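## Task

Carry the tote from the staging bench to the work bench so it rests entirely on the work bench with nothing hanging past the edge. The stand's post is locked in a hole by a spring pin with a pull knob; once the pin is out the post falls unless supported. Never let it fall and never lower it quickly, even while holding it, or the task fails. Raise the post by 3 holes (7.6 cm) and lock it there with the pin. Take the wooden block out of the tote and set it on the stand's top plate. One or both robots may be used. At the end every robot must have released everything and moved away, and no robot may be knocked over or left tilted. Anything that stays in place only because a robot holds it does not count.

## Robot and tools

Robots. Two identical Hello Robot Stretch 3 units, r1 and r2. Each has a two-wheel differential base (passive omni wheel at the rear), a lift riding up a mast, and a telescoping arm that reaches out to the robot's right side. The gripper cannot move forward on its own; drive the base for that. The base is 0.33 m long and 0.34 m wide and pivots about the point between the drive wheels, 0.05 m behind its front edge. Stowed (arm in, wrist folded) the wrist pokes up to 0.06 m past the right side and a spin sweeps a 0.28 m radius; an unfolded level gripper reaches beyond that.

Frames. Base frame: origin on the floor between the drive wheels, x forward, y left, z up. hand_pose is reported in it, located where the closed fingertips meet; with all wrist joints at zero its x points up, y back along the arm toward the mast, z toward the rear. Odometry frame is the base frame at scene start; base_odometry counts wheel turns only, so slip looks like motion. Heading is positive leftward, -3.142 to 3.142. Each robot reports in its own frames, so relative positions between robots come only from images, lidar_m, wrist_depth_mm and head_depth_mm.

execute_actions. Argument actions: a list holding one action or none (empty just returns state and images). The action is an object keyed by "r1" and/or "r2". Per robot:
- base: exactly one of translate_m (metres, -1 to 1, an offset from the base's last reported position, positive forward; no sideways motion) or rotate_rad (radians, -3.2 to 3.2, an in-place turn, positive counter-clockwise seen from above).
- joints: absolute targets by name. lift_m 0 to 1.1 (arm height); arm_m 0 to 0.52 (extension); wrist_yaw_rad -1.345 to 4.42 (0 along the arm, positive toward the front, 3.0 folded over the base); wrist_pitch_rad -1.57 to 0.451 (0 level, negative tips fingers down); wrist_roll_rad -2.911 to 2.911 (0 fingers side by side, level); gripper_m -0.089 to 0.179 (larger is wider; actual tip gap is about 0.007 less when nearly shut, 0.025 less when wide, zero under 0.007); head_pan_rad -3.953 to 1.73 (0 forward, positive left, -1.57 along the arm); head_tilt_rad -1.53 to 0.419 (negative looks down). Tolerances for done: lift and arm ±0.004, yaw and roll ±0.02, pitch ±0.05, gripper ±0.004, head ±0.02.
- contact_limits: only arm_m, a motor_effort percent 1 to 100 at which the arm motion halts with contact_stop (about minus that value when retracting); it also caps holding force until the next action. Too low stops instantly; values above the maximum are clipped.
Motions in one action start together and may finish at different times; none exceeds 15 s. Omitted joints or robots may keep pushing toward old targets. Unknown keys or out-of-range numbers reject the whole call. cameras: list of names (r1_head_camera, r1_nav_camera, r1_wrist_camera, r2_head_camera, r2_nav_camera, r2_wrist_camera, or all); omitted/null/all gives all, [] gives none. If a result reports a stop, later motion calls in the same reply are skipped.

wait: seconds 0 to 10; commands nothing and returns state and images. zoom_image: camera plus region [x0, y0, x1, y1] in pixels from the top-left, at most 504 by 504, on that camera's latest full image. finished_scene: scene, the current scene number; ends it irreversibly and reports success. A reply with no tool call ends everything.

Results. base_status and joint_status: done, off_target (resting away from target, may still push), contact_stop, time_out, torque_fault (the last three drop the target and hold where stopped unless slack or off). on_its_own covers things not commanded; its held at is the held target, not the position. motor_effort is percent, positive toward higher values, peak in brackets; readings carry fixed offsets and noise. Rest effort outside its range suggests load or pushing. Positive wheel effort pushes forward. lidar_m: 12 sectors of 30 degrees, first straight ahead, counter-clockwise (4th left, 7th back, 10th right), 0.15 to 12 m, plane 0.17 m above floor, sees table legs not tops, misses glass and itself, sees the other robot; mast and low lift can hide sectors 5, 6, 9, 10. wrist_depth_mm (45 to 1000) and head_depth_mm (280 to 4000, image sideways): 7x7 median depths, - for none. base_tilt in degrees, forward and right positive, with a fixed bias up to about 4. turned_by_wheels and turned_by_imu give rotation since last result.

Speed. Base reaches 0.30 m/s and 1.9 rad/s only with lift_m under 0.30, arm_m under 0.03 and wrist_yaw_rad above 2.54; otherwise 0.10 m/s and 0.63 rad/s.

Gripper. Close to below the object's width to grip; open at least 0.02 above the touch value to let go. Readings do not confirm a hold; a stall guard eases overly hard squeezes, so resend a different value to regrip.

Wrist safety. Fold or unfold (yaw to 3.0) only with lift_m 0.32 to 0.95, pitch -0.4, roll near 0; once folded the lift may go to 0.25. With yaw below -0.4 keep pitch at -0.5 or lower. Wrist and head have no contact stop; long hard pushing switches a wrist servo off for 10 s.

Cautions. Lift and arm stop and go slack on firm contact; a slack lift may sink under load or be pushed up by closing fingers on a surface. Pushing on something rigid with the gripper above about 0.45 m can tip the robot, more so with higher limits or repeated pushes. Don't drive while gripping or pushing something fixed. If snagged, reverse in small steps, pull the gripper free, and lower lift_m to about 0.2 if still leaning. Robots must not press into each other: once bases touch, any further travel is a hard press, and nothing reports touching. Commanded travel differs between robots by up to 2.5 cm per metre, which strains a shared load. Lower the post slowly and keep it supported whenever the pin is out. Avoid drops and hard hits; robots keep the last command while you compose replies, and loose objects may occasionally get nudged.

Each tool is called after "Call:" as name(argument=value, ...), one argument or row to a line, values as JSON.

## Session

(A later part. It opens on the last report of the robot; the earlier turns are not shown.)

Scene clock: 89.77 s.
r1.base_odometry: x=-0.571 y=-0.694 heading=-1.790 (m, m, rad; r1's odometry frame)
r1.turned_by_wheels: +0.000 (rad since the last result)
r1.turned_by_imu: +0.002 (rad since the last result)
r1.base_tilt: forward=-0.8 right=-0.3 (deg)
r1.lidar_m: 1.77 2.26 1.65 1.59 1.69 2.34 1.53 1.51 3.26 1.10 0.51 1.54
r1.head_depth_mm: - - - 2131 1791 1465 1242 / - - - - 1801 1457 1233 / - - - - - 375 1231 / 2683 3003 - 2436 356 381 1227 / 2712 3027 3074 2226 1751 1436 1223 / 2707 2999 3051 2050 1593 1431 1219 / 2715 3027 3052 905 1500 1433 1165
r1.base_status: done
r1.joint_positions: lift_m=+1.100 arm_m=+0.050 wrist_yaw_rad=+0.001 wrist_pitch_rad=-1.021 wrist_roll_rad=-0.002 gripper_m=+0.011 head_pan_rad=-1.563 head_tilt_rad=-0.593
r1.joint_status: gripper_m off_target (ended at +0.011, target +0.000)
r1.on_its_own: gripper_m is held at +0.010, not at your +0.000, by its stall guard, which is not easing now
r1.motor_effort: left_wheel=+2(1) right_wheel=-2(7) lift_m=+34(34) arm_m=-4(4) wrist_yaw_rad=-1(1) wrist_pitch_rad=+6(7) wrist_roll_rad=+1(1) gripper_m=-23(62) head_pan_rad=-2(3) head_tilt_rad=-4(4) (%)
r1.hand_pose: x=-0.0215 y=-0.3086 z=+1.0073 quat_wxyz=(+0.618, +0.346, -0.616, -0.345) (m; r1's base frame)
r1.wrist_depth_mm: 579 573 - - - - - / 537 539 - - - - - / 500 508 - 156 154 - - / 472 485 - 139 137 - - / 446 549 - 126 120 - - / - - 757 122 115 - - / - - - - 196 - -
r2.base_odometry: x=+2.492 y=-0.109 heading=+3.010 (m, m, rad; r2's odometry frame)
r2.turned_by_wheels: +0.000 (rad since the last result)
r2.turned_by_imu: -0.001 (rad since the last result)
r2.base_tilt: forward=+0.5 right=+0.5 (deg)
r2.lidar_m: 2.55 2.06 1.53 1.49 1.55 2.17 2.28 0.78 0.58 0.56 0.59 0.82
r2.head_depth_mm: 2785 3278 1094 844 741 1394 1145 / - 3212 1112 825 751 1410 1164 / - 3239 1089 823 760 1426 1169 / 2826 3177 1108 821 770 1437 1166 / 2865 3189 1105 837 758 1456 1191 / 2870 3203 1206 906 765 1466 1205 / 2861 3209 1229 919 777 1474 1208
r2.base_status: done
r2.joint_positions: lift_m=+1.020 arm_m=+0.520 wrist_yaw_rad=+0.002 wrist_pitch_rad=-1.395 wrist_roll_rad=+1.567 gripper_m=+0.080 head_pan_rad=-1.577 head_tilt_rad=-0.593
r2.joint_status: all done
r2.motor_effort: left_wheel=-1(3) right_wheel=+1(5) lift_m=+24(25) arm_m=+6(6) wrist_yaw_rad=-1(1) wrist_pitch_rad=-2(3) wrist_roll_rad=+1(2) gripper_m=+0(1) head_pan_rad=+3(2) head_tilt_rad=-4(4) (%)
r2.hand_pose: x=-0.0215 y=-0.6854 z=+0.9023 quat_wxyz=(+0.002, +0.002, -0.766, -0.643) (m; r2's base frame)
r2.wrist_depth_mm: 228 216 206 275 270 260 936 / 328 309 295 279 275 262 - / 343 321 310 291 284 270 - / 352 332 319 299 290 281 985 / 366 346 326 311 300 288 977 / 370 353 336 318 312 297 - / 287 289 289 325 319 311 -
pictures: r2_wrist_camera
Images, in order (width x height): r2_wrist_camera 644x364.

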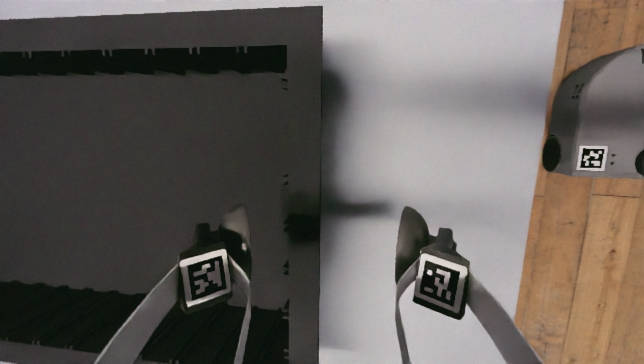

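Call:
execute_actions(
  actions=[
    {"r1":{"base":{"translate_m":-1.0}},"r2":{"joints":{"wrist_pitch_rad":-1.33,"lift_m":0.93}}},
  ],
  cameras=["r2_wrist_camera"],
)

Call:
execute_actions(
  actions=[
    {"r1":{"base":{"translate_m":-1.0}},"r2":{"joints":{"gripper_m":-0.05}}},
  ],
  cameras=["r2_wrist_camera"],
)

Scene clock: 101.30 s.
r1.base_odometry: x=-0.354 y=+0.283 heading=-1.790 (m, m, rad; r1's odometry frame)
r1.turned_by_wheels: +0.000 (rad since the last result)
r1.turned_by_imu: +0.002 (rad since the last result)
r1.base_tilt: forward=-1.0 right=-0.4 (deg)
r1.lidar_m: 2.74 2.25 1.69 1.64 1.71 2.37 1.93 0.60 1.14 3.12 3.28 1.35
r1.head_depth_mm: - - - 2076 1487 1461 1241 / - - - - 1815 1455 1236 / - - - - - 375 1229 / 2686 2977 - 2438 355 380 1224 / 2701 2986 3091 2241 1751 1439 1221 / 2697 2975 3044 2215 1747 1432 1217 / 2709 2999 3034 2192 1740 1425 1212
r1.base_status: done
r1.joint_positions: lift_m=+1.100 arm_m=+0.050 wrist_yaw_rad=+0.001 wrist_pitch_rad=-1.021 wrist_roll_rad=-0.002 gripper_m=+0.011 head_pan_rad=-1.563 head_tilt_rad=-0.593
r1.joint_status: not commanded
r1.on_its_own: gripper_m is held at +0.010, not at your +0.000, by its stall guard, which is not easing now
r1.motor_effort: left_wheel=+2(3) right_wheel=-1(6) lift_m=+34(34) arm_m=-4(4) wrist_yaw_rad=-1(0) wrist_pitch_rad=+6(7) wrist_roll_rad=+1(1) gripper_m=-23(23) head_pan_rad=-3(3) head_tilt_rad=-4(5) (%)
r1.hand_pose: x=-0.0215 y=-0.3086 z=+1.0073 quat_wxyz=(+0.618, +0.346, -0.616, -0.345) (m; r1's base frame)
r1.wrist_depth_mm: - - - - - - 524 / - - - - - - - / - - - 156 154 - - / - - - 139 137 - - / - - - 125 120 - - / - - - 123 115 - - / - - - - 195 - -
r2.base_odometry: x=+2.492 y=-0.109 heading=+3.010 (m, m, rad; r2's odometry frame)
r2.turned_by_wheels: +0.000 (rad since the last result)
r2.turned_by_imu: -0.001 (rad since the last result)
r2.base_tilt: forward=+0.5 right=+0.6 (deg)
r2.lidar_m: 2.55 2.06 1.53 1.49 1.55 2.17 2.28 0.78 0.58 0.56 0.59 0.82
r2.head_depth_mm: 2856 3179 - 838 743 1393 1148 / 2863 - 1069 827 751 1402 1158 / 2881 - 1042 827 762 1419 1168 / 2897 3178 1107 820 771 1431 1163 / 2881 3219 1106 834 758 1452 1196 / 2836 3173 1209 904 768 1463 1206 / 2874 3178 1240 919 778 1485 1213
r2.base_status: not commanded
r2.joint_positions: lift_m=+0.930 arm_m=+0.520 wrist_yaw_rad=+0.002 wrist_pitch_rad=-1.332 wrist_roll_rad=+1.567 gripper_m=+0.080 head_pan_rad=-1.577 head_tilt_rad=-0.593
r2.joint_status: all done
r2.motor_effort: left_wheel=-1(0) right_wheel=+1(1) lift_m=+24(23) arm_m=+6(6) wrist_yaw_rad=-1(1) wrist_pitch_rad=+1(5) wrist_roll_rad=+1(1) gripper_m=+0(1) head_pan_rad=+3(3) head_tilt_rad=-3(3) (%)
r2.hand_pose: x=-0.0215 y=-0.7015 z=+0.8141 quat_wxyz=(+0.002, +0.002, -0.786, -0.618) (m; r2's base frame)
r2.wrist_depth_mm: 165 159 147 192 184 175 165 / 242 227 213 195 190 179 169 / 248 233 219 200 195 184 173 / 259 240 225 206 201 187 177 / 268 251 229 212 206 192 182 / 282 262 234 218 216 197 186 / 282 265 250 226 217 206 192
pictures: r2_wrist_camera
Images, in order (width x height): r2_wrist_camera 644x364.

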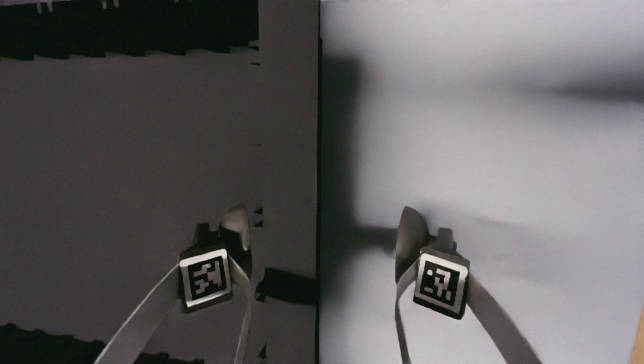

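Scene clock: 112.70 s.
r1.base_odometry: x=-0.137 y=+1.259 heading=-1.790 (m, m, rad; r1's odometry frame)
r1.turned_by_wheels: +0.000 (rad since the last result)
r1.turned_by_imu: +0.002 (rad since the last result)
r1.base_tilt: forward=-1.0 right=-0.4 (deg)
r1.lidar_m: 2.31 2.31 1.70 1.65 1.72 2.39 3.46 0.96 1.07 1.03 1.08 0.63
r1.head_depth_mm: - - - 870 733 600 1237 / - - - - 741 597 1231 / - - - - - 375 1230 / 2655 2976 - 996 356 380 1224 / 2669 2987 3080 913 715 590 1218 / 2679 2969 3075 906 713 587 1216 / 2677 2988 2992 901 710 599 1211
r1.base_status: done
r1.joint_positions: lift_m=+1.100 arm_m=+0.050 wrist_yaw_rad=+0.001 wrist_pitch_rad=-1.021 wrist_roll_rad=-0.002 gripper_m=+0.011 head_pan_rad=-1.563 head_tilt_rad=-0.593
r1.joint_status: not commanded
r1.on_its_own: gripper_m is held at +0.010, not at your +0.000, by its stall guard, which is not easing now
r1.motor_effort: left_wheel=+2(2) right_wheel=-2(7) lift_m=+34(34) arm_m=-3(4) wrist_yaw_rad=+0(1) wrist_pitch_rad=+7(6) wrist_roll_rad=+0(1) gripper_m=-23(23) head_pan_rad=-2(3) head_tilt_rad=-4(4) (%)
r1.hand_pose: x=-0.0215 y=-0.3086 z=+1.0073 quat_wxyz=(+0.618, +0.346, -0.616, -0.345) (m; r1's base frame)
r1.wrist_depth_mm: 581 566 553 542 517 509 498 / 539 523 514 495 487 475 465 / 507 493 481 156 154 449 440 / 474 466 452 139 137 424 417 / 447 436 426 126 120 409 - / 656 914 416 122 115 - - / - - - - 195 - -
r2.base_odometry: x=+2.492 y=-0.109 heading=+3.010 (m, m, rad; r2's odometry frame)
r2.turned_by_wheels: +0.000 (rad since the last result)
r2.turned_by_imu: -0.001 (rad since the last result)
r2.base_tilt: forward=+0.6 right=+0.5 (deg)
r2.lidar_m: 2.54 2.06 1.53 1.48 1.55 2.17 2.28 0.78 0.58 0.56 0.59 0.82
r2.head_depth_mm: 2868 3155 - 840 739 1399 1144 / 2868 - 1067 827 751 1407 1162 / 2913 - 1040 813 761 1416 1168 / 2872 3232 1083 821 769 1428 1164 / 2858 3201 1098 833 755 1454 1191 / 2886 3193 1209 905 766 1461 1198 / 2863 3179 1238 922 778 1479 1208
r2.base_status: not commanded
r2.joint_positions: lift_m=+0.930 arm_m=+0.520 wrist_yaw_rad=+0.001 wrist_pitch_rad=-1.322 wrist_roll_rad=+1.570 gripper_m=-0.037 head_pan_rad=-1.577 head_tilt_rad=-0.593
r2.joint_status: gripper_m off_target (ended at -0.037, target -0.050)
r2.on_its_own: gripper_m is held at -0.038, not at your -0.050, by its stall guard, which is not easing now
r2.motor_effort: left_wheel=-1(0) right_wheel=+1(1) lift_m=+24(24) arm_m=+5(6) wrist_yaw_rad=+0(1) wrist_pitch_rad=-4(6) wrist_roll_rad=+1(1) gripper_m=-22(99) head_pan_rad=+2(3) head_tilt_rad=-5(3) (%)
r2.hand_pose: x=-0.0215 y=-0.7041 z=+0.8145 quat_wxyz=(+0.001, +0.000, -0.789, -0.614) (m; r2's base frame)
r2.wrist_depth_mm: 162 154 159 111 184 175 165 / 243 231 214 115 191 179 168 / 255 238 220 118 194 182 172 / 261 244 227 122 199 187 176 / 273 254 236 124 204 193 181 / 283 262 245 128 206 197 186 / 284 270 248 134 218 203 191
pictures: r2_wrist_camera
Images, in order (width x height): r2_wrist_camera 644x364.

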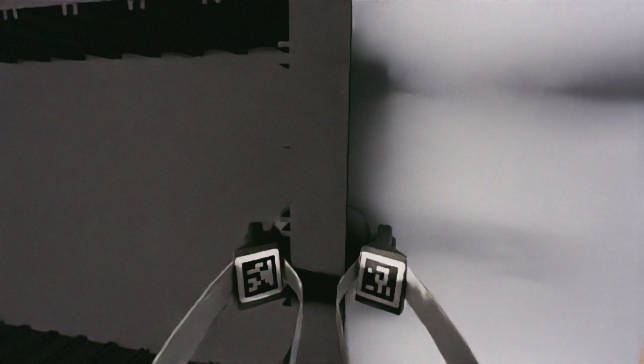

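Call:
execute_actions(
  actions=[
    {"r1":{"base":{"translate_m":-1.0}},"r2":{"joints":{"lift_m":1.1}}},
  ],
  cameras=[],
)

Call:
execute_actions(
  actions=[
    {"r1":{"joints":{"head_pan_rad":-2.3,"head_tilt_rad":-0.4}},"r2":{"base":{"translate_m":1.0},"joints":{"wrist_pitch_rad":-1.0,"arm_m":0.4}}},
  ],
  cameras=["r1_head_camera","r2_head_camera"],
)

Scene clock: 124.20 s.
r1.base_odometry: x=+0.080 y=+2.235 heading=-1.790 (m, m, rad; r1's odometry frame)
r1.turned_by_wheels: +0.000 (rad since the last result)
r1.turned_by_imu: +0.002 (rad since the last result)
r1.base_tilt: forward=-0.8 right=-0.5 (deg)
r1.lidar_m: 1.54 2.33 1.72 1.67 1.74 2.40 2.47 1.48 3.22 0.38 0.38 1.47
r1.head_depth_mm: - - - 2127 1788 1471 1235 / - - - - 1811 1457 1235 / - - - - - 374 1231 / 2630 2954 - 2243 356 379 1225 / 2659 2963 3088 914 717 606 1147 / 2668 2968 3059 909 714 588 1173 / 2653 2992 3034 901 710 585 1214
r1.base_status: done
r1.joint_positions: lift_m=+1.100 arm_m=+0.050 wrist_yaw_rad=+0.001 wrist_pitch_rad=-1.021 wrist_roll_rad=-0.002 gripper_m=+0.014 head_pan_rad=-1.563 head_tilt_rad=-0.593
r1.joint_status: not commanded
r1.on_its_own: gripper_m is held at +0.013, not at your +0.000, by its stall guard, which is not easing now
r1.motor_effort: left_wheel=+2(2) right_wheel=-2(7) lift_m=+34(34) arm_m=-5(3) wrist_yaw_rad=+0(0) wrist_pitch_rad=+7(7) wrist_roll_rad=+1(1) gripper_m=-22(23) head_pan_rad=-2(3) head_tilt_rad=-4(4) (%)
r1.hand_pose: x=-0.0215 y=-0.3086 z=+1.0073 quat_wxyz=(+0.618, +0.346, -0.616, -0.345) (m; r1's base frame)
r1.wrist_depth_mm: 585 569 551 - - - - / 540 524 513 - - - - / 502 497 475 156 154 - - / 473 464 451 139 137 - - / 447 436 427 126 120 - - / 427 425 411 122 115 - - / - - - - 194 - -
r2.base_odometry: x=+2.492 y=-0.109 heading=+3.010 (m, m, rad; r2's odometry frame)
r2.turned_by_wheels: +0.000 (rad since the last result)
r2.turned_by_imu: -0.001 (rad since the last result)
r2.base_tilt: forward=+0.4 right=+0.6 (deg)
r2.lidar_m: 2.55 2.06 1.53 1.49 1.55 2.17 2.28 0.78 0.58 0.56 0.59 0.82
r2.head_depth_mm: 2861 3261 1097 841 741 1395 1152 / 2899 3249 1016 847 751 1410 1163 / 2913 3296 699 867 762 1419 1167 / - 3283 703 877 772 1434 1162 / 2855 3207 710 889 756 1444 1191 / 2835 3187 1205 900 768 1461 1203 / 2873 3200 1235 919 777 1479 1211
r2.base_status: not commanded
r2.joint_positions: lift_m=+1.100 arm_m=+0.520 wrist_yaw_rad=-0.001 wrist_pitch_rad=-1.360 wrist_roll_rad=+1.573 gripper_m=-0.037 head_pan_rad=-1.577 head_tilt_rad=-0.593
r2.joint_status: all done
r2.on_its_own: gripper_m is held at -0.038, not at your -0.050, by its stall guard, which is not easing now
r2.motor_effort: left_wheel=-1(2) right_wheel=+2(2) lift_m=+32(31) arm_m=+5(4) wrist_yaw_rad=+2(2) wrist_pitch_rad=+15(15) wrist_roll_rad=-1(1) gripper_m=-22(22) head_pan_rad=+2(3) head_tilt_rad=-4(4) (%)
r2.hand_pose: x=-0.0216 y=-0.6944 z=+0.9827 quat_wxyz=(-0.001, -0.001, -0.777, -0.629) (m; r2's base frame)
r2.wrist_depth_mm: 416 173 144 116 341 329 976 / 292 313 258 122 348 336 - / 371 367 277 127 355 345 - / 377 394 296 162 366 355 - / 396 414 322 133 374 370 - / 458 386 347 138 385 - - / 516 311 288 193 396 - -
pictures: none
No camera images: the call's "cameras" was empty. Leave "cameras" out to get every camera's image.

Scene clock: 135.70 s.
r1.base_odometry: x=+0.080 y=+2.235 heading=-1.790 (m, m, rad; r1's odometry frame)
r1.turned_by_wheels: +0.000 (rad since the last result)
r1.turned_by_imu: +0.003 (rad since the last result)
r1.base_tilt: forward=-1.0 right=-0.5 (deg)
r1.lidar_m: 1.54 2.33 1.72 1.67 1.74 2.40 2.48 1.48 3.21 0.37 0.38 1.47
r1.head_depth_mm: - - - 2862 2229 1708 1385 / - - - 2997 2120 1711 1383 / - - - 3165 2206 1697 1376 / - - - 3113 2204 1692 1372 / - - - 3103 2176 1689 1371 / - - - - 2092 1671 1358 / - - 3179 - 2001 1662 1356
r1.base_status: not commanded
r1.joint_positions: lift_m=+1.100 arm_m=+0.050 wrist_yaw_rad=+0.001 wrist_pitch_rad=-1.021 wrist_roll_rad=-0.002 gripper_m=+0.014 head_pan_rad=-2.293 head_tilt_rad=-0.409
r1.joint_status: all done
r1.on_its_own: gripper_m is held at +0.013, not at your +0.000, by its stall guard, which is not easing now
r1.motor_effort: left_wheel=+2(2) right_wheel=-2(2) lift_m=+34(34) arm_m=-4(4) wrist_yaw_rad=+0(0) wrist_pitch_rad=+6(6) wrist_roll_rad=+1(1) gripper_m=-22(22) head_pan_rad=-4(40) head_tilt_rad=+5(24) (%)
r1.hand_pose: x=-0.0215 y=-0.3086 z=+1.0073 quat_wxyz=(+0.618, +0.346, -0.616, -0.345) (m; r1's base frame)
r1.wrist_depth_mm: 578 566 550 - - - - / 539 523 515 - - - - / 505 493 476 156 154 - - / 472 464 452 139 137 - - / 442 435 427 126 120 - - / 429 425 408 123 115 - - / - - - - 191 - -
r2.base_odometry: x=+1.501 y=+0.022 heading=+3.010 (m, m, rad; r2's odometry frame)
r2.turned_by_wheels: +0.000 (rad since the last result)
r2.turned_by_imu: -0.007 (rad since the last result)
r2.base_tilt: forward=+0.6 right=+0.6 (deg)
r2.lidar_m: 2.45 2.04 1.51 1.46 1.53 2.12 3.29 0.81 0.63 1.25 3.45 1.59
r2.head_depth_mm: 2896 3239 1093 929 1659 1308 1174 / 2912 3264 1063 2000 1670 1406 1208 / - 986 663 2111 1697 1429 1221 / 2869 2115 665 2143 1719 1435 1235 / 2917 3170 673 2107 1743 1448 1241 / 2864 3211 2930 2220 1760 1468 1245 / 2894 3215 3056 2237 1774 1478 1258
r2.base_status: done
r2.joint_positions: lift_m=+1.100 arm_m=+0.400 wrist_yaw_rad=-0.001 wrist_pitch_rad=-1.057 wrist_roll_rad=+1.573 gripper_m=-0.037 head_pan_rad=-1.577 head_tilt_rad=-0.593
r2.joint_status: wrist_pitch_rad off_target (ended at -1.057, target -1.000); the others done
r2.on_its_own: gripper_m is held at -0.038, not at your -0.050, by its stall guard, which is not easing now
r2.motor_effort: left_wheel=-1(2) right_wheel=+0(7) lift_m=+32(33) arm_m=-5(7) wrist_yaw_rad=+2(1) wrist_pitch_rad=+27(33) wrist_roll_rad=-1(1) gripper_m=-23(24) head_pan_rad=+3(4) head_tilt_rad=-4(4) (%)
r2.hand_pose: x=-0.0216 y=-0.6500 z=+1.0033 quat_wxyz=(-0.001, -0.001, -0.863, -0.505) (m; r2's base frame)
r2.wrist_depth_mm: - 192 146 118 - 954 861 / 367 335 270 124 - 983 900 / - 407 299 129 - - 892 / - 425 327 159 - - 909 / - 436 358 135 - - 938 / - 390 377 143 - - 966 / - - 289 189 - - 977
pictures: r1_head_camera (sideways: a quarter turn clockwise sets it upright), r2_head_camera (sideways: a quarter turn clockwise sets it upright)
Images, in order (width x height): r1_head_camera 896x504, r2_head_camera 896x504.

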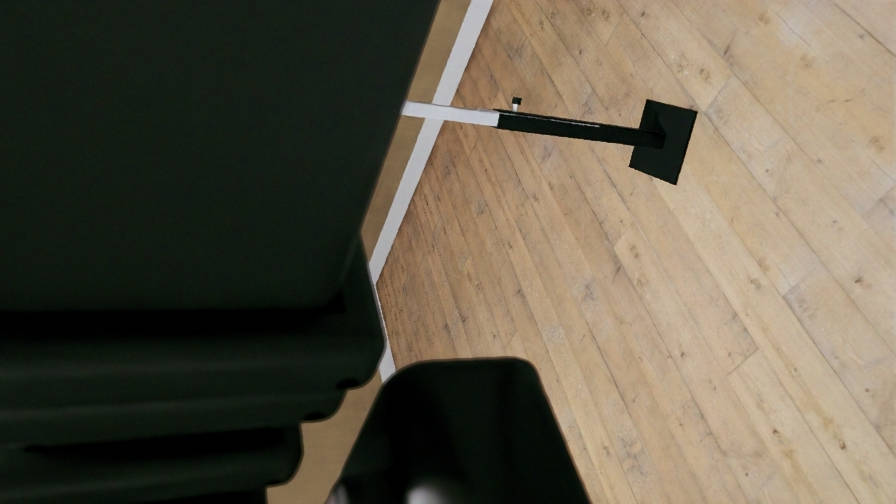

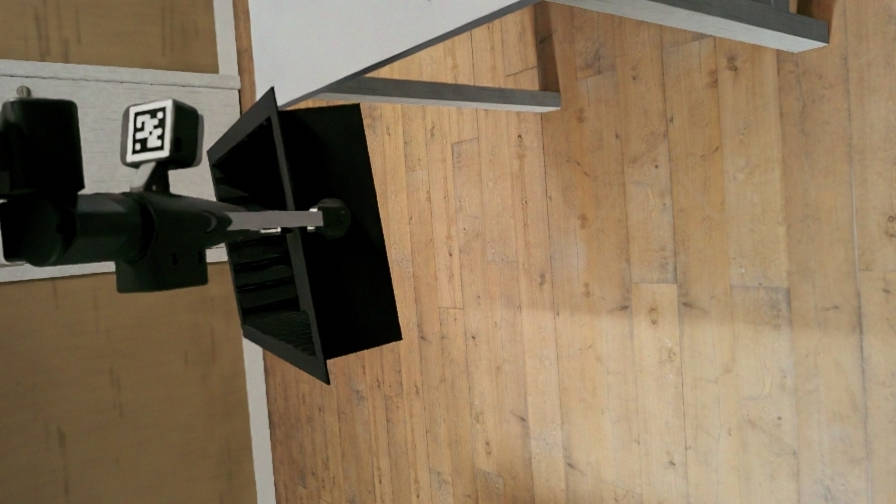

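Call:
execute_actions(
  actions=[
    {"r1":{"base":{"rotate_rad":0.255}},"r2":{"base":{"translate_m":1.0}}},
  ],
  cameras=[],
)

Call:
execute_actions(
  actions=[
    {"r1":{"base":{"translate_m":-1.0}},"r2":{"base":{"translate_m":1.0}}},
  ],
  cameras=[],
)

Call:
execute_actions(
  actions=[
    {"r1":{"base":{"translate_m":-0.2}},"r2":{"base":{"translate_m":0.5}}},
  ],
  cameras=[],
)

Call:
execute_actions(
  actions=[
    {"r1":{"base":{"rotate_rad":-0.255},"joints":{"head_pan_rad":-1.57,"head_tilt_rad":-0.3}}},
  ],
  cameras=["r1_head_camera","r2_head_camera","r1_wrist_camera"],
)

Scene clock: 147.53 s.
r1.base_odometry: x=+0.080 y=+2.235 heading=-1.535 (m, m, rad; r1's odometry frame)
r1.turned_by_wheels: +0.255 (rad since the last result)
r1.turned_by_imu: +0.254 (rad since the last result)
r1.base_tilt: forward=-0.8 right=-0.2 (deg)
r1.lidar_m: 3.31 1.91 1.67 1.67 1.94 2.48 2.48 1.48 3.11 0.37 1.19 1.54
r1.head_depth_mm: - - - 3014 2247 1702 1385 / - - - 3002 2212 1705 1386 / - - - 3130 2207 1709 1377 / - - - 3115 2193 1687 1375 / - - - 3114 2174 1680 1365 / - - - - 2085 1671 1366 / - - 2981 - 1981 1667 1357
r1.base_status: done
r1.joint_positions: lift_m=+1.100 arm_m=+0.050 wrist_yaw_rad=+0.001 wrist_pitch_rad=-1.021 wrist_roll_rad=-0.002 gripper_m=+0.014 head_pan_rad=-2.293 head_tilt_rad=-0.409
r1.joint_status: not commanded
r1.on_its_own: gripper_m is held at +0.013, not at your +0.000, by its stall guard, which is not easing now
r1.motor_effort: left_wheel=-1(4) right_wheel=+1(6) lift_m=+34(34) arm_m=-4(4) wrist_yaw_rad=-1(1) wrist_pitch_rad=+7(7) wrist_roll_rad=+1(1) gripper_m=-22(23) head_pan_rad=-3(4) head_tilt_rad=+5(5) (%)
r1.hand_pose: x=-0.0215 y=-0.3086 z=+1.0073 quat_wxyz=(+0.618, +0.346, -0.616, -0.345) (m; r1's base frame)
r1.wrist_depth_mm: 581 567 553 534 - - - / 538 528 511 504 - - - / 505 489 479 156 154 - - / 473 461 453 139 137 - - / - - 434 125 119 - - / - - - 122 115 - - / - - - - 194 - -
r2.base_odometry: x=+0.509 y=+0.154 heading=+3.010 (m, m, rad; r2's odometry frame)
r2.turned_by_wheels: +0.000 (rad since the last result)
r2.turned_by_imu: -0.007 (rad since the last result)
r2.base_tilt: forward=+0.5 right=+0.6 (deg)
r2.lidar_m: 3.32 2.03 1.50 1.45 1.50 2.09 2.25 1.41 3.45 3.33 0.76 0.87
r2.head_depth_mm: 2929 3225 2673 2050 1662 1393 1199 / 2959 3290 2396 2090 1675 1407 1206 / - 987 665 2110 1692 1425 1217 / 2914 2139 663 2148 1717 1441 1234 / 2902 3182 671 2120 1734 1447 1237 / 2891 3265 2906 2202 1716 1468 1242 / 2933 3221 2749 2087 1796 1475 1213
r2.base_status: done
r2.joint_positions: lift_m=+1.100 arm_m=+0.400 wrist_yaw_rad=-0.001 wrist_pitch_rad=-1.057 wrist_roll_rad=+1.573 gripper_m=-0.037 head_pan_rad=-1.577 head_tilt_rad=-0.593
r2.joint_status: not commanded
r2.on_its_own: gripper_m is held at -0.038, not at your -0.050, by its stall guard, which is not easing now
r2.motor_effort: left_wheel=+0(3) right_wheel=+0(6) lift_m=+32(32) arm_m=-5(5) wrist_yaw_rad=+2(2) wrist_pitch_rad=+27(27) wrist_roll_rad=-1(1) gripper_m=-23(23) head_pan_rad=+3(3) head_tilt_rad=-4(4) (%)
r2.hand_pose: x=-0.0216 y=-0.6500 z=+1.0033 quat_wxyz=(-0.001, -0.001, -0.863, -0.505) (m; r2's base frame)
r2.wrist_depth_mm: - 192 147 117 - 951 873 / 367 336 270 123 - 981 881 / - 401 304 130 - - 895 / - 424 320 159 - - 931 / - 443 358 135 - - 930 / - 391 373 142 - - 979 / - 775 291 190 - - 966
pictures: none
No camera images: the call's "cameras" was empty. Leave "cameras" out to get every camera's image.

Scene clock: 159.03 s.
r1.base_odometry: x=+0.044 y=+3.234 heading=-1.535 (m, m, rad; r1's odometry frame)
r1.turned_by_wheels: +0.000 (rad since the last result)
r1.turned_by_imu: +0.002 (rad since the last result)
r1.base_tilt: forward=-1.0 right=-0.4 (deg)
r1.lidar_m: 3.82 2.23 1.92 1.93 1.75 1.52 1.52 1.76 0.63 2.84 1.27 1.04
r1.head_depth_mm: - - - 2140 2138 1714 1384 / - - - 2477 2231 1701 1386 / - - - 2817 2195 1700 1374 / - - - 3156 790 1628 1339 / - - - 3086 754 1570 1295 / - - - - 2004 1678 1359 / - - 2732 - 1987 1665 1364
r1.base_status: done
r1.joint_positions: lift_m=+1.100 arm_m=+0.050 wrist_yaw_rad=+0.001 wrist_pitch_rad=-1.021 wrist_roll_rad=-0.002 gripper_m=+0.014 head_pan_rad=-2.293 head_tilt_rad=-0.409
r1.joint_status: not commanded
r1.on_its_own: gripper_m is held at +0.013, not at your +0.000, by its stall guard, which is not easing now
r1.motor_effort: left_wheel=-1(5) right_wheel=+1(3) lift_m=+34(34) arm_m=-4(3) wrist_yaw_rad=+0(0) wrist_pitch_rad=+6(7) wrist_roll_rad=+1(1) gripper_m=-23(22) head_pan_rad=-4(4) head_tilt_rad=+5(5) (%)
r1.hand_pose: x=-0.0215 y=-0.3086 z=+1.0073 quat_wxyz=(+0.618, +0.346, -0.616, -0.345) (m; r1's base frame)
r1.wrist_depth_mm: - - - - - - - / - - - - - - - / - - - 157 154 - - / - - - 138 137 - - / - - - 126 120 - - / - - - 123 115 - - / - - - - 193 - -
r2.base_odometry: x=-0.482 y=+0.285 heading=+3.010 (m, m, rad; r2's odometry frame)
r2.turned_by_wheels: +0.000 (rad since the last result)
r2.turned_by_imu: -0.007 (rad since the last result)
r2.base_tilt: forward=+0.5 right=+0.5 (deg)
r2.lidar_m: 3.50 2.03 1.48 1.44 1.49 2.06 2.36 2.36 0.63 0.61 0.63 0.88
r2.head_depth_mm: 2914 3256 1097 841 1582 1394 1193 / 3021 3306 983 851 1579 1409 1184 / - 986 664 865 1558 1415 1195 / 2970 2137 666 877 1586 1438 1206 / 2929 3212 674 860 1597 1449 1218 / 2946 3240 1199 905 830 1465 1198 / 2900 3203 1232 916 827 1484 1212
r2.base_status: done
r2.joint_positions: lift_m=+1.100 arm_m=+0.400 wrist_yaw_rad=-0.001 wrist_pitch_rad=-1.057 wrist_roll_rad=+1.573 gripper_m=-0.037 head_pan_rad=-1.577 head_tilt_rad=-0.593
r2.joint_status: not commanded
r2.on_its_own: gripper_m is held at -0.038, not at your -0.050, by its stall guard, which is not easing now
r2.motor_effort: left_wheel=+0(4) right_wheel=-1(6) lift_m=+32(32) arm_m=-5(5) wrist_yaw_rad=+2(2) wrist_pitch_rad=+27(27) wrist_roll_rad=-1(0) gripper_m=-23(23) head_pan_rad=+3(3) head_tilt_rad=-4(4) (%)
r2.hand_pose: x=-0.0216 y=-0.6500 z=+1.0033 quat_wxyz=(-0.001, -0.001, -0.863, -0.505) (m; r2's base frame)
r2.wrist_depth_mm: - 191 147 117 345 329 861 / 370 339 270 123 342 913 891 / - 409 302 129 354 968 901 / - 423 320 159 364 989 908 / - 444 358 135 376 - 954 / - 392 378 143 378 - 979 / - 736 291 189 397 - 975
pictures: none
No camera images: the call's "cameras" was empty. Leave "cameras" out to get every camera's image.

Scene clock: 165.53 s.
r1.base_odometry: x=+0.037 y=+3.434 heading=-1.535 (m, m, rad; r1's odometry frame)
r1.turned_by_wheels: +0.000 (rad since the last result)
r1.turned_by_imu: +0.001 (rad since the last result)
r1.base_tilt: forward=-0.8 right=-0.3 (deg)
r1.lidar_m: 3.94 2.29 1.98 1.98 1.54 1.33 1.33 1.55 0.53 2.78 1.41 1.23
r1.head_depth_mm: - - - 1866 1926 1708 1389 / - - - 2155 2134 1705 1379 / - - - 2562 2210 1690 1377 / - - - 2936 2181 1692 1375 / - - - 3101 2188 1690 1370 / - - - - 2088 1576 1330 / - - 2676 - 657 587 1282
r1.base_status: done
r1.joint_positions: lift_m=+1.100 arm_m=+0.050 wrist_yaw_rad=+0.001 wrist_pitch_rad=-1.021 wrist_roll_rad=-0.002 gripper_m=+0.014 head_pan_rad=-2.293 head_tilt_rad=-0.409
r1.joint_status: not commanded
r1.on_its_own: gripper_m is held at +0.013, not at your +0.000, by its stall guard, which is not easing now
r1.motor_effort: left_wheel=-1(5) right_wheel=+2(4) lift_m=+34(34) arm_m=-4(4) wrist_yaw_rad=+0(1) wrist_pitch_rad=+6(6) wrist_roll_rad=+1(1) gripper_m=-22(22) head_pan_rad=-3(4) head_tilt_rad=+5(5) (%)
r1.hand_pose: x=-0.0215 y=-0.3086 z=+1.0073 quat_wxyz=(+0.618, +0.346, -0.616, -0.345) (m; r1's base frame)
r1.wrist_depth_mm: - - - - - 372 - / - - - - - 348 348 / - - - 156 154 510 - / - - - 139 137 - - / - - - 125 120 - - / - - - 123 115 - - / - - - - 194 - -
r2.base_odometry: x=-0.978 y=+0.351 heading=+3.010 (m, m, rad; r2's odometry frame)
r2.turned_by_wheels: +0.000 (rad since the last result)
r2.turned_by_imu: -0.004 (rad since the last result)
r2.base_tilt: forward=+0.5 right=+0.7 (deg)
r2.lidar_m: 2.99 2.02 1.49 1.43 1.49 2.05 2.85 0.87 0.64 0.61 0.64 1.88
r2.head_depth_mm: 2962 3249 1094 842 1569 1392 1198 / 2989 3318 978 853 1591 1407 1204 / - 984 665 863 1559 1420 1197 / 2907 2157 663 878 1588 1436 1206 / 2921 3232 674 865 1609 1454 1221 / 2912 3255 1199 903 834 1467 1202 / 2916 3255 1236 917 829 1076 1232
r2.base_status: done
r2.joint_positions: lift_m=+1.100 arm_m=+0.400 wrist_yaw_rad=-0.001 wrist_pitch_rad=-1.057 wrist_roll_rad=+1.573 gripper_m=-0.037 head_pan_rad=-1.577 head_tilt_rad=-0.593
r2.joint_status: not commanded
r2.on_its_own: gripper_m is held at -0.038, not at your -0.050, by its stall guard, which is not easing now
r2.motor_effort: left_wheel=+1(5) right_wheel=-1(6) lift_m=+32(32) arm_m=-5(5) wrist_yaw_rad=+1(2) wrist_pitch_rad=+27(27) wrist_roll_rad=-1(1) gripper_m=-24(23) head_pan_rad=+3(3) head_tilt_rad=-3(5) (%)
r2.hand_pose: x=-0.0216 y=-0.6500 z=+1.0033 quat_wxyz=(-0.001, -0.001, -0.863, -0.505) (m; r2's base frame)
r2.wrist_depth_mm: - 192 147 117 344 333 876 / 371 333 270 123 347 950 897 / - 411 302 129 359 954 919 / - 427 324 159 367 989 926 / - 440 355 136 377 - 949 / - 389 376 143 376 - 976 / - 739 289 189 399 - 987
pictures: none
No camera images: the call's "cameras" was empty. Leave "cameras" out to get every camera's image.

Scene clock: 166.87 s.
r1.base_odometry: x=+0.037 y=+3.434 heading=-1.790 (m, m, rad; r1's odometry frame)
r1.turned_by_wheels: -0.255 (rad since the last result)
r1.turned_by_imu: -0.251 (rad since the last result)
r1.base_tilt: forward=-0.9 right=-0.5 (deg)
r1.lidar_m: 1.23 2.77 2.05 1.98 1.86 1.37 1.32 1.38 1.91 0.53 2.90 1.41
r1.head_depth_mm: 2418 - - - - 1779 1497 / 2427 2539 - - - - 1549 / 2427 2510 - - - - - / 2427 2551 2712 2922 - - 321 / 2425 2568 2724 2917 2568 1884 1399 / 2416 2547 2729 2906 2524 1863 1472 / 2402 2557 2696 2889 2539 1855 1475
r1.base_status: done
r1.joint_positions: lift_m=+1.100 arm_m=+0.050 wrist_yaw_rad=+0.001 wrist_pitch_rad=-1.021 wrist_roll_rad=-0.002 gripper_m=+0.014 head_pan_rad=-1.577 head_tilt_rad=-0.310
r1.joint_status: all done
r1.on_its_own: gripper_m is held at +0.013, not at your +0.000, by its stall guard, which is not easing now
r1.motor_effort: left_wheel=+2(5) right_wheel=-2(6) lift_m=+34(34) arm_m=-4(4) wrist_yaw_rad=+0(1) wrist_pitch_rad=+6(6) wrist_roll_rad=+1(1) gripper_m=-22(22) head_pan_rad=+2(37) head_tilt_rad=+5(18) (%)
r1.hand_pose: x=-0.0215 y=-0.3086 z=+1.0073 quat_wxyz=(+0.618, +0.346, -0.616, -0.345) (m; r1's base frame)
r1.wrist_depth_mm: - - - 396 384 - - / - - - 372 363 - - / - - - 157 155 - - / - - - 139 137 - - / - - - 125 120 - - / - - - 123 115 - - / - - - - 192 - -
r2.base_odometry: x=-0.978 y=+0.351 heading=+3.010 (m, m, rad; r2's odometry frame)
r2.turned_by_wheels: +0.000 (rad since the last result)
r2.turned_by_imu: +0.000 (rad since the last result)
r2.base_tilt: forward=+0.5 right=+0.6 (deg)
r2.lidar_m: 2.99 2.02 1.49 1.43 1.49 2.04 2.84 0.87 0.64 0.62 0.64 1.89
r2.head_depth_mm: 2967 3228 1095 838 1570 1398 1196 / 3010 3275 978 854 1586 1403 1205 / - 991 663 864 1567 1423 1196 / 2937 2148 664 876 1585 1439 1207 / 2911 3196 672 861 1598 1451 1213 / 2945 3238 1206 903 833 1457 1193 / 2892 3238 1232 919 830 1078 1237
r2.base_status: not commanded
r2.joint_positions: lift_m=+1.100 arm_m=+0.400 wrist_yaw_rad=-0.001 wrist_pitch_rad=-1.057 wrist_roll_rad=+1.573 gripper_m=-0.037 head_pan_rad=-1.577 head_tilt_rad=-0.593
r2.joint_status: not commanded
r2.on_its_own: gripper_m is held at -0.038, not at your -0.050, by its stall guard, which is not easing now
r2.motor_effort: left_wheel=+1(1) right_wheel=-1(1) lift_m=+32(31) arm_m=-5(5) wrist_yaw_rad=+2(1) wrist_pitch_rad=+27(27) wrist_roll_rad=-1(0) gripper_m=-23(23) head_pan_rad=+2(3) head_tilt_rad=-3(4) (%)
r2.hand_pose: x=-0.0216 y=-0.6500 z=+1.0033 quat_wxyz=(-0.001, -0.001, -0.863, -0.505) (m; r2's base frame)
r2.wrist_depth_mm: - 192 147 117 341 329 891 / 373 335 267 124 348 976 864 / - 408 301 130 356 947 894 / - 425 324 159 368 - 911 / - 446 356 136 383 - 952 / - 392 372 143 379 - 991 / - 754 290 189 398 - 978
pictures: r1_head_camera (sideways: a quarter turn clockwise sets it upright), r1_wrist_camera, r2_head_camera (sideways: a quarter turn clockwise sets it upright)
Images, in order (width x height): r1_head_camera 896x504, r1_wrist_camera 644x364, r2_head_camera 896x504.

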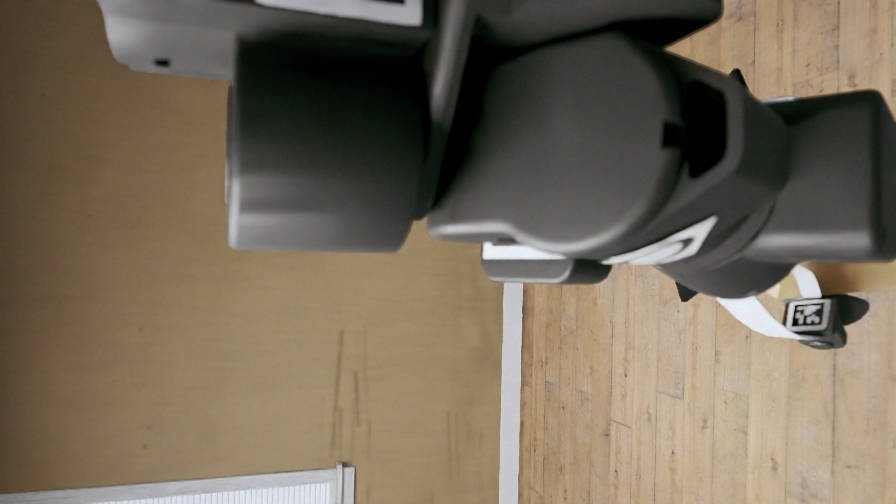

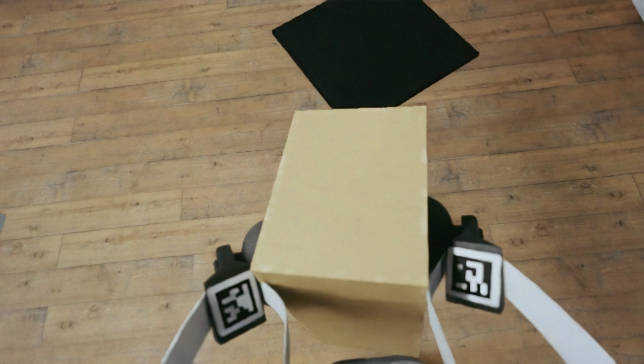

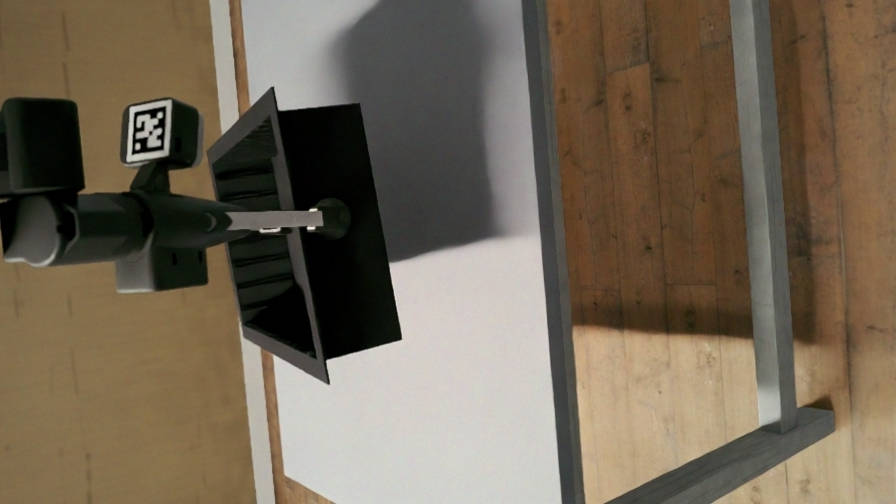

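Call:
execute_actions(
  actions=[
    {"r1":{"base":{"translate_m":-0.03},"joints":{"arm_m":0.28}},"r2":{"base":{"translate_m":-0.3},"joints":{"arm_m":0.52,"wrist_pitch_rad":-1.2}}},
  ],
  cameras=["r1_wrist_camera"],
)

Call:
execute_actions(
  actions=[
    {"r1":{"joints":{"lift_m":1.075}},"r2":{"joints":{"lift_m":0.95}}},
  ],
  cameras=["r1_wrist_camera","r2_head_camera","r1_nav_camera"],
)

Scene clock: 171.37 s.
r1.base_odometry: x=+0.043 y=+3.463 heading=-1.790 (m, m, rad; r1's odometry frame)
r1.turned_by_wheels: +0.000 (rad since the last result)
r1.turned_by_imu: +0.001 (rad since the last result)
r1.base_tilt: forward=-0.8 right=-0.3 (deg)
r1.lidar_m: 1.26 2.78 2.05 1.98 1.82 1.34 1.30 1.35 1.86 0.53 2.90 1.43
r1.head_depth_mm: 2413 2512 2751 2893 2621 1904 1503 / 2394 2511 - 2923 2604 1890 1503 / 2419 2526 - 2904 2462 604 1444 / 2411 2546 2720 - 534 579 1360 / 2421 2565 2719 2917 2616 1801 1481 / 2422 2548 2730 2922 2525 1862 1479 / 2406 2550 2707 2918 2521 1858 1473
r1.base_status: done
r1.joint_positions: lift_m=+1.100 arm_m=+0.280 wrist_yaw_rad=+0.001 wrist_pitch_rad=-1.021 wrist_roll_rad=-0.002 gripper_m=+0.014 head_pan_rad=-1.577 head_tilt_rad=-0.310
r1.joint_status: all done
r1.on_its_own: gripper_m is held at +0.013, not at your +0.000, by its stall guard, which is not easing now
r1.motor_effort: left_wheel=+1(4) right_wheel=-2(7) lift_m=+34(34) arm_m=+4(3) wrist_yaw_rad=+0(1) wrist_pitch_rad=+7(7) wrist_roll_rad=+0(1) gripper_m=-22(22) head_pan_rad=+4(3) head_tilt_rad=+6(5) (%)
r1.hand_pose: x=-0.0216 y=-0.5378 z=+1.0072 quat_wxyz=(+0.618, +0.346, -0.616, -0.345) (m; r1's base frame)
r1.wrist_depth_mm: - - - - - - - / - - - - - - - / - - - 157 155 - - / - - - 139 137 - - / - - - 126 120 - - / - - - 123 116 - - / - - - 239 200 - -
r2.base_odometry: x=-0.680 y=+0.312 heading=+3.010 (m, m, rad; r2's odometry frame)
r2.turned_by_wheels: +0.000 (rad since the last result)
r2.turned_by_imu: +0.002 (rad since the last result)
r2.base_tilt: forward=+0.5 right=+0.7 (deg)
r2.lidar_m: 3.30 2.02 1.49 1.43 1.49 2.05 2.56 0.87 0.64 0.61 0.64 0.88
r2.head_depth_mm: 2934 3248 1096 839 1568 1388 1203 / 2941 3301 1061 851 1593 1404 1185 / 2972 3265 723 862 1564 1419 1194 / - 3316 728 876 1571 1429 1204 / 2943 3266 866 892 1598 1448 1217 / 2900 3205 1205 904 832 1464 1205 / 2875 3240 1233 917 828 1480 1208
r2.base_status: done
r2.joint_positions: lift_m=+1.100 arm_m=+0.520 wrist_yaw_rad=+0.000 wrist_pitch_rad=-1.241 wrist_roll_rad=+1.569 gripper_m=-0.037 head_pan_rad=-1.577 head_tilt_rad=-0.593
r2.joint_status: all done
r2.on_its_own: gripper_m is held at -0.038, not at your -0.050, by its stall guard, which is not easing now
r2.motor_effort: left_wheel=+1(3) right_wheel=+0(8) lift_m=+32(31) arm_m=+5(8) wrist_yaw_rad=+0(1) wrist_pitch_rad=+19(28) wrist_roll_rad=+1(2) gripper_m=-22(24) head_pan_rad=+3(2) head_tilt_rad=-4(4) (%)
r2.hand_pose: x=-0.0215 y=-0.7245 z=+0.9881 quat_wxyz=(+0.001, +0.000, -0.813, -0.582) (m; r2's base frame)
r2.wrist_depth_mm: 490 180 143 115 337 316 896 / 338 336 268 122 342 322 912 / 382 397 285 128 348 335 969 / 408 419 308 160 356 347 963 / 579 433 341 134 366 354 - / 608 379 362 142 378 367 996 / - 329 292 190 392 - -
pictures: r1_wrist_camera
Images, in order (width x height): r1_wrist_camera 644x364.

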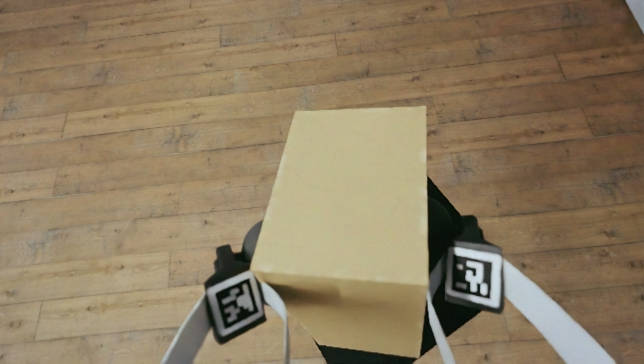

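Scene clock: 173.57 s.
r1.base_odometry: x=+0.043 y=+3.463 heading=-1.790 (m, m, rad; r1's odometry frame)
r1.turned_by_wheels: +0.000 (rad since the last result)
r1.turned_by_imu: +0.001 (rad since the last result)
r1.base_tilt: forward=-1.0 right=-0.3 (deg)
r1.lidar_m: 1.26 2.77 2.05 1.98 1.81 1.34 1.30 1.35 1.86 0.53 2.89 1.44
r1.head_depth_mm: 2421 2576 - 2901 2599 1915 1502 / 2425 2569 2730 2965 2599 1905 1500 / 2418 2549 - 2937 2578 605 1449 / 2415 2578 2699 - 543 561 1363 / 2408 2573 2719 2940 2572 1803 1479 / 2416 2528 2722 2908 2549 1870 1473 / 2394 2556 2739 2910 2511 1866 1478
r1.base_status: not commanded
r1.joint_positions: lift_m=+1.075 arm_m=+0.280 wrist_yaw_rad=+0.001 wrist_pitch_rad=-1.021 wrist_roll_rad=-0.002 gripper_m=+0.014 head_pan_rad=-1.577 head_tilt_rad=-0.310
r1.joint_status: all done
r1.on_its_own: gripper_m is held at +0.013, not at your +0.000, by its stall guard, which is not easing now
r1.motor_effort: left_wheel=+2(2) right_wheel=-2(2) lift_m=+24(28) arm_m=+4(5) wrist_yaw_rad=-1(0) wrist_pitch_rad=+7(6) wrist_roll_rad=+1(1) gripper_m=-23(22) head_pan_rad=+3(2) head_tilt_rad=+6(6) (%)
r1.hand_pose: x=-0.0216 y=-0.5378 z=+0.9828 quat_wxyz=(+0.618, +0.346, -0.616, -0.345) (m; r1's base frame)
r1.wrist_depth_mm: - - - - - - - / - - - - - - - / - - - 158 155 - - / - - - 140 138 - - / - - - 126 120 - - / - - - 123 116 - - / - - - 229 200 - 994
r2.base_odometry: x=-0.680 y=+0.312 heading=+3.010 (m, m, rad; r2's odometry frame)
r2.turned_by_wheels: +0.000 (rad since the last result)
r2.turned_by_imu: +0.000 (rad since the last result)
r2.base_tilt: forward=+0.5 right=+0.6 (deg)
r2.lidar_m: 3.29 2.02 1.48 1.43 1.49 2.05 2.55 0.87 0.64 0.61 0.64 0.88
r2.head_depth_mm: 2983 3197 - 817 1578 1395 1203 / 2928 - 1071 843 1581 1409 1188 / 2904 - 1026 826 1574 1419 1194 / 2927 3266 1071 821 1578 1442 1205 / 2908 3267 1125 836 1601 1447 1217 / 2934 3271 1207 904 833 1464 1203 / 2902 3233 1232 918 827 1479 1207
r2.base_status: not commanded
r2.joint_positions: lift_m=+0.950 arm_m=+0.520 wrist_yaw_rad=+0.000 wrist_pitch_rad=-1.206 wrist_roll_rad=+1.569 gripper_m=-0.037 head_pan_rad=-1.577 head_tilt_rad=-0.593
r2.joint_status: all done
r2.on_its_own: gripper_m is held at -0.038, not at your -0.050, by its stall guard, which is not easing now
r2.motor_effort: left_wheel=+1(1) right_wheel=+0(1) lift_m=+25(25) arm_m=+6(6) wrist_yaw_rad=+0(0) wrist_pitch_rad=+3(20) wrist_roll_rad=+1(1) gripper_m=-19(22) head_pan_rad=+2(3) head_tilt_rad=-4(4) (%)
r2.hand_pose: x=-0.0215 y=-0.7333 z=+0.8407 quat_wxyz=(+0.001, +0.000, -0.824, -0.567) (m; r2's base frame)
r2.wrist_depth_mm: 172 154 143 119 204 187 174 / 281 261 231 122 209 191 177 / 332 285 245 127 214 196 180 / 346 297 254 132 221 201 185 / 360 306 267 132 223 207 191 / 364 319 285 137 227 211 198 / 303 303 273 210 242 215 206
pictures: r1_nav_camera (sideways: a quarter turn counterclockwise sets it upright), r1_wrist_camera, r2_head_camera (sideways: a quarter turn clockwise sets it upright)
Images, in order (width x height): r1_nav_camera 672x504, r1_wrist_camera 644x364, r2_head_camera 896x504.

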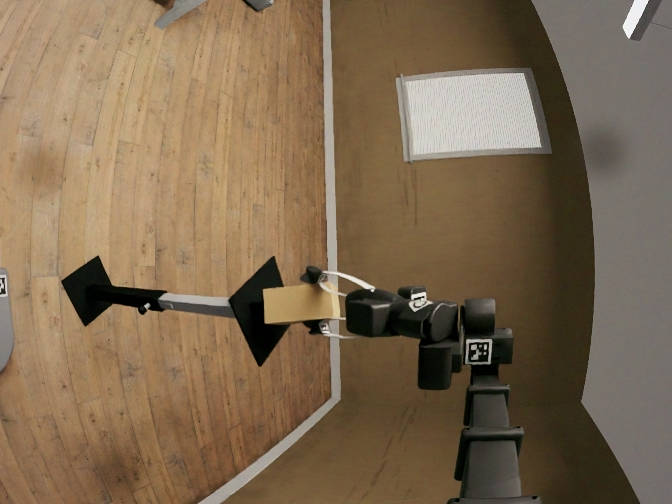

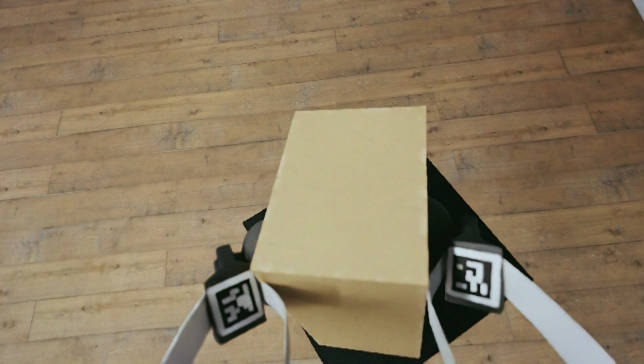

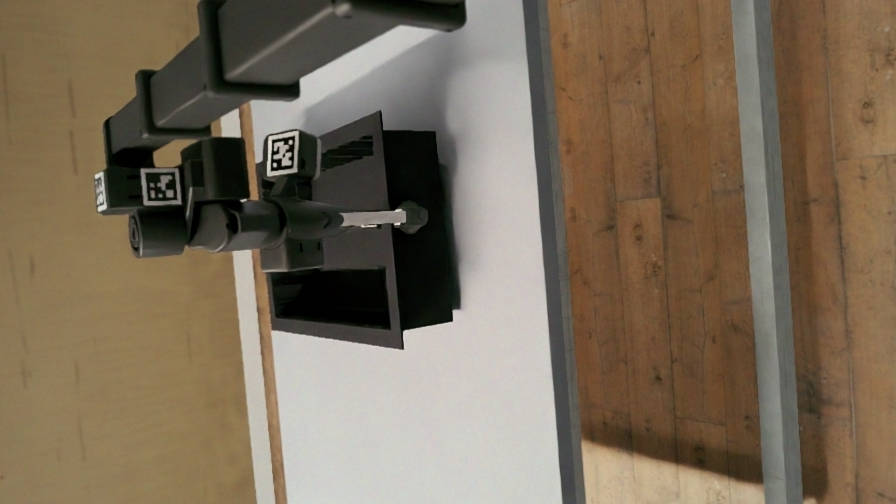

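Call:
execute_actions(
  actions=[
    {"r1":{"base":{"translate_m":-0.025},"joints":{"arm_m":0.265}},"r2":{"joints":{"arm_m":0.47,"lift_m":0.94}}},
  ],
  cameras=[],
)

Call:
execute_actions(
  actions=[
    {"r1":{"joints":{"lift_m":1.055}},"r2":{"joints":{"gripper_m":0.06}}},
  ],
  cameras=["r1_wrist_camera"],
)

Scene clock: 175.57 s.
r1.base_odometry: x=+0.049 y=+3.488 heading=-1.790 (m, m, rad; r1's odometry frame)
r1.turned_by_wheels: +0.000 (rad since the last result)
r1.turned_by_imu: +0.001 (rad since the last result)
r1.base_tilt: forward=-0.9 right=-0.5 (deg)
r1.lidar_m: 1.28 2.78 2.06 1.98 1.78 1.31 1.27 1.33 1.83 0.53 2.90 1.46
r1.head_depth_mm: 2414 2556 - 2926 2613 1909 1499 / 2421 2561 - 2959 2604 1903 1499 / 2419 2572 - 2951 2587 604 1496 / 2417 2563 2734 - 527 534 670 / 2409 2575 2744 2903 2541 661 1480 / 2412 2560 2726 2904 2549 1867 1478 / 2417 2579 2686 2912 2507 1866 1474
r1.base_status: done
r1.joint_positions: lift_m=+1.075 arm_m=+0.265 wrist_yaw_rad=+0.001 wrist_pitch_rad=-1.021 wrist_roll_rad=-0.002 gripper_m=+0.014 head_pan_rad=-1.577 head_tilt_rad=-0.310
r1.joint_status: all done
r1.on_its_own: gripper_m is held at +0.013, not at your +0.000, by its stall guard, which is not easing now
r1.motor_effort: left_wheel=+2(4) right_wheel=-2(7) lift_m=+24(24) arm_m=-5(3) wrist_yaw_rad=+0(1) wrist_pitch_rad=+6(7) wrist_roll_rad=+1(1) gripper_m=-22(22) head_pan_rad=+2(4) head_tilt_rad=+5(5) (%)
r1.hand_pose: x=-0.0216 y=-0.5236 z=+0.9828 quat_wxyz=(+0.618, +0.346, -0.616, -0.345) (m; r1's base frame)
r1.wrist_depth_mm: - - - - - - - / - - - - - - - / - - - 157 155 - - / - - - 140 137 - - / - - - 125 120 - - / - - - 123 116 - - / - - - 229 199 - -
r2.base_odometry: x=-0.680 y=+0.312 heading=+3.010 (m, m, rad; r2's odometry frame)
r2.turned_by_wheels: +0.000 (rad since the last result)
r2.turned_by_imu: +0.000 (rad since the last result)
r2.base_tilt: forward=+0.4 right=+0.5 (deg)
r2.lidar_m: 3.30 2.02 1.49 1.44 1.49 2.05 2.55 0.87 0.63 0.61 0.64 0.88
r2.head_depth_mm: 2944 3269 - 837 1577 1389 1202 / 2927 - 1072 823 1586 1406 1187 / 2909 - 1031 804 1567 1420 1192 / 2936 3188 1077 815 1588 1439 1203 / 2949 3248 1101 829 1600 1453 1217 / 2897 3219 1207 905 832 1464 1207 / 2882 3235 1235 921 830 1473 1208
r2.base_status: not commanded
r2.joint_positions: lift_m=+0.940 arm_m=+0.470 wrist_yaw_rad=+0.000 wrist_pitch_rad=-1.192 wrist_roll_rad=+1.569 gripper_m=-0.037 head_pan_rad=-1.577 head_tilt_rad=-0.593
r2.joint_status: all done
r2.on_its_own: gripper_m is held at -0.038, not at your -0.050, by its stall guard, which is not easing now
r2.motor_effort: left_wheel=+1(1) right_wheel=+0(1) lift_m=+25(25) arm_m=-6(6) wrist_yaw_rad=+0(0) wrist_pitch_rad=-4(5) wrist_roll_rad=+1(1) gripper_m=-20(20) head_pan_rad=+1(2) head_tilt_rad=-4(3) (%)
r2.hand_pose: x=-0.0215 y=-0.6875 z=+0.8317 quat_wxyz=(+0.001, +0.000, -0.827, -0.562) (m; r2's base frame)
r2.wrist_depth_mm: 170 153 145 119 195 178 754 / 293 261 234 124 200 182 775 / 325 281 244 129 205 187 807 / 341 293 253 132 210 192 812 / 357 302 267 133 215 199 835 / 360 314 281 138 216 204 852 / 298 301 272 217 233 213 870
pictures: none
No camera images: the call's "cameras" was empty. Leave "cameras" out to get every camera's image.

Scene clock: 177.03 s.
r1.base_odometry: x=+0.049 y=+3.488 heading=-1.790 (m, m, rad; r1's odometry frame)
r1.turned_by_wheels: +0.000 (rad since the last result)
r1.turned_by_imu: +0.000 (rad since the last result)
r1.base_tilt: forward=-0.9 right=-0.3 (deg)
r1.lidar_m: 1.28 2.78 2.05 1.98 1.78 1.31 1.27 1.32 1.83 0.53 2.90 1.46
r1.head_depth_mm: 2402 2562 2668 2936 2622 1906 1505 / 2424 2562 2674 - 2598 1905 1500 / 2413 2553 2643 - 2523 605 1492 / 2429 2558 2699 2885 538 539 672 / 2418 2563 2741 2905 2560 649 1478 / 2418 2555 2727 2892 2534 1865 1482 / 2400 2552 2724 2893 2527 1858 1473
r1.base_status: not commanded
r1.joint_positions: lift_m=+1.055 arm_m=+0.265 wrist_yaw_rad=+0.001 wrist_pitch_rad=-1.014 wrist_roll_rad=-0.002 gripper_m=+0.014 head_pan_rad=-1.577 head_tilt_rad=-0.310
r1.joint_status: all done
r1.on_its_own: gripper_m is held at +0.013, not at your +0.000, by its stall guard, which is not easing now
r1.motor_effort: left_wheel=+1(1) right_wheel=+0(2) lift_m=+19(24) arm_m=-2(4) wrist_yaw_rad=+0(0) wrist_pitch_rad=+4(6) wrist_roll_rad=+1(1) gripper_m=-22(22) head_pan_rad=+3(4) head_tilt_rad=+6(6) (%)
r1.hand_pose: x=-0.0215 y=-0.5251 z=+0.9638 quat_wxyz=(+0.619, +0.344, -0.617, -0.343) (m; r1's base frame)
r1.wrist_depth_mm: - - - - - - - / - - - - - - - / - - - 158 155 - - / - - - 139 137 - - / - - 274 125 119 - - / - - - 124 117 - - / - - - 207 194 982 982
r2.base_odometry: x=-0.680 y=+0.312 heading=+3.010 (m, m, rad; r2's odometry frame)
r2.turned_by_wheels: +0.000 (rad since the last result)
r2.turned_by_imu: +0.000 (rad since the last result)
r2.base_tilt: forward=+0.6 right=+0.6 (deg)
r2.lidar_m: 3.29 2.02 1.49 1.43 1.49 2.05 2.55 0.86 0.64 0.61 0.64 0.88
r2.head_depth_mm: 2927 3230 - 841 1577 1395 1198 / 2925 - 1067 822 1585 1401 1192 / 2931 - 1040 806 1561 1421 1198 / 2939 3183 1073 809 1585 1443 1208 / 2886 3266 1091 829 1605 1452 1213 / 2921 3250 1210 902 831 1470 1198 / 2925 3232 1234 920 827 1478 1212
r2.base_status: not commanded
r2.joint_positions: lift_m=+0.940 arm_m=+0.470 wrist_yaw_rad=+0.000 wrist_pitch_rad=-1.199 wrist_roll_rad=+1.569 gripper_m=+0.060 head_pan_rad=-1.577 head_tilt_rad=-0.593
r2.joint_status: all done
r2.motor_effort: left_wheel=+1(1) right_wheel=+0(1) lift_m=+25(25) arm_m=-6(6) wrist_yaw_rad=+1(0) wrist_pitch_rad=+0(4) wrist_roll_rad=+0(1) gripper_m=+0(84) head_pan_rad=+3(3) head_tilt_rad=-4(5) (%)
r2.hand_pose: x=-0.0215 y=-0.6858 z=+0.8312 quat_wxyz=(+0.001, +0.000, -0.825, -0.564) (m; r2's base frame)
r2.wrist_depth_mm: 176 160 144 126 195 178 759 / 296 265 238 130 202 183 781 / 324 285 250 134 204 187 825 / 337 293 259 139 211 194 808 / 353 304 274 143 211 200 822 / 358 318 - 147 233 206 862 / 301 301 278 152 227 219 862
pictures: r1_wrist_camera
Images, in order (width x height): r1_wrist_camera 644x364.

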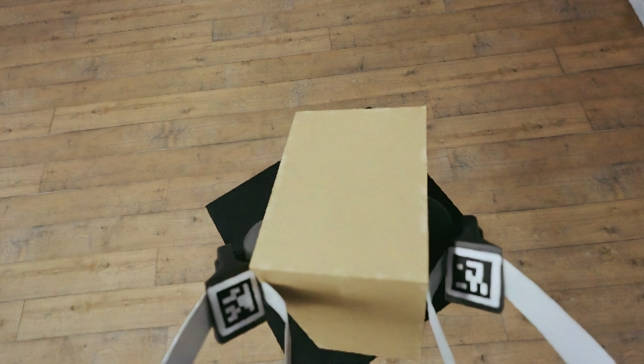

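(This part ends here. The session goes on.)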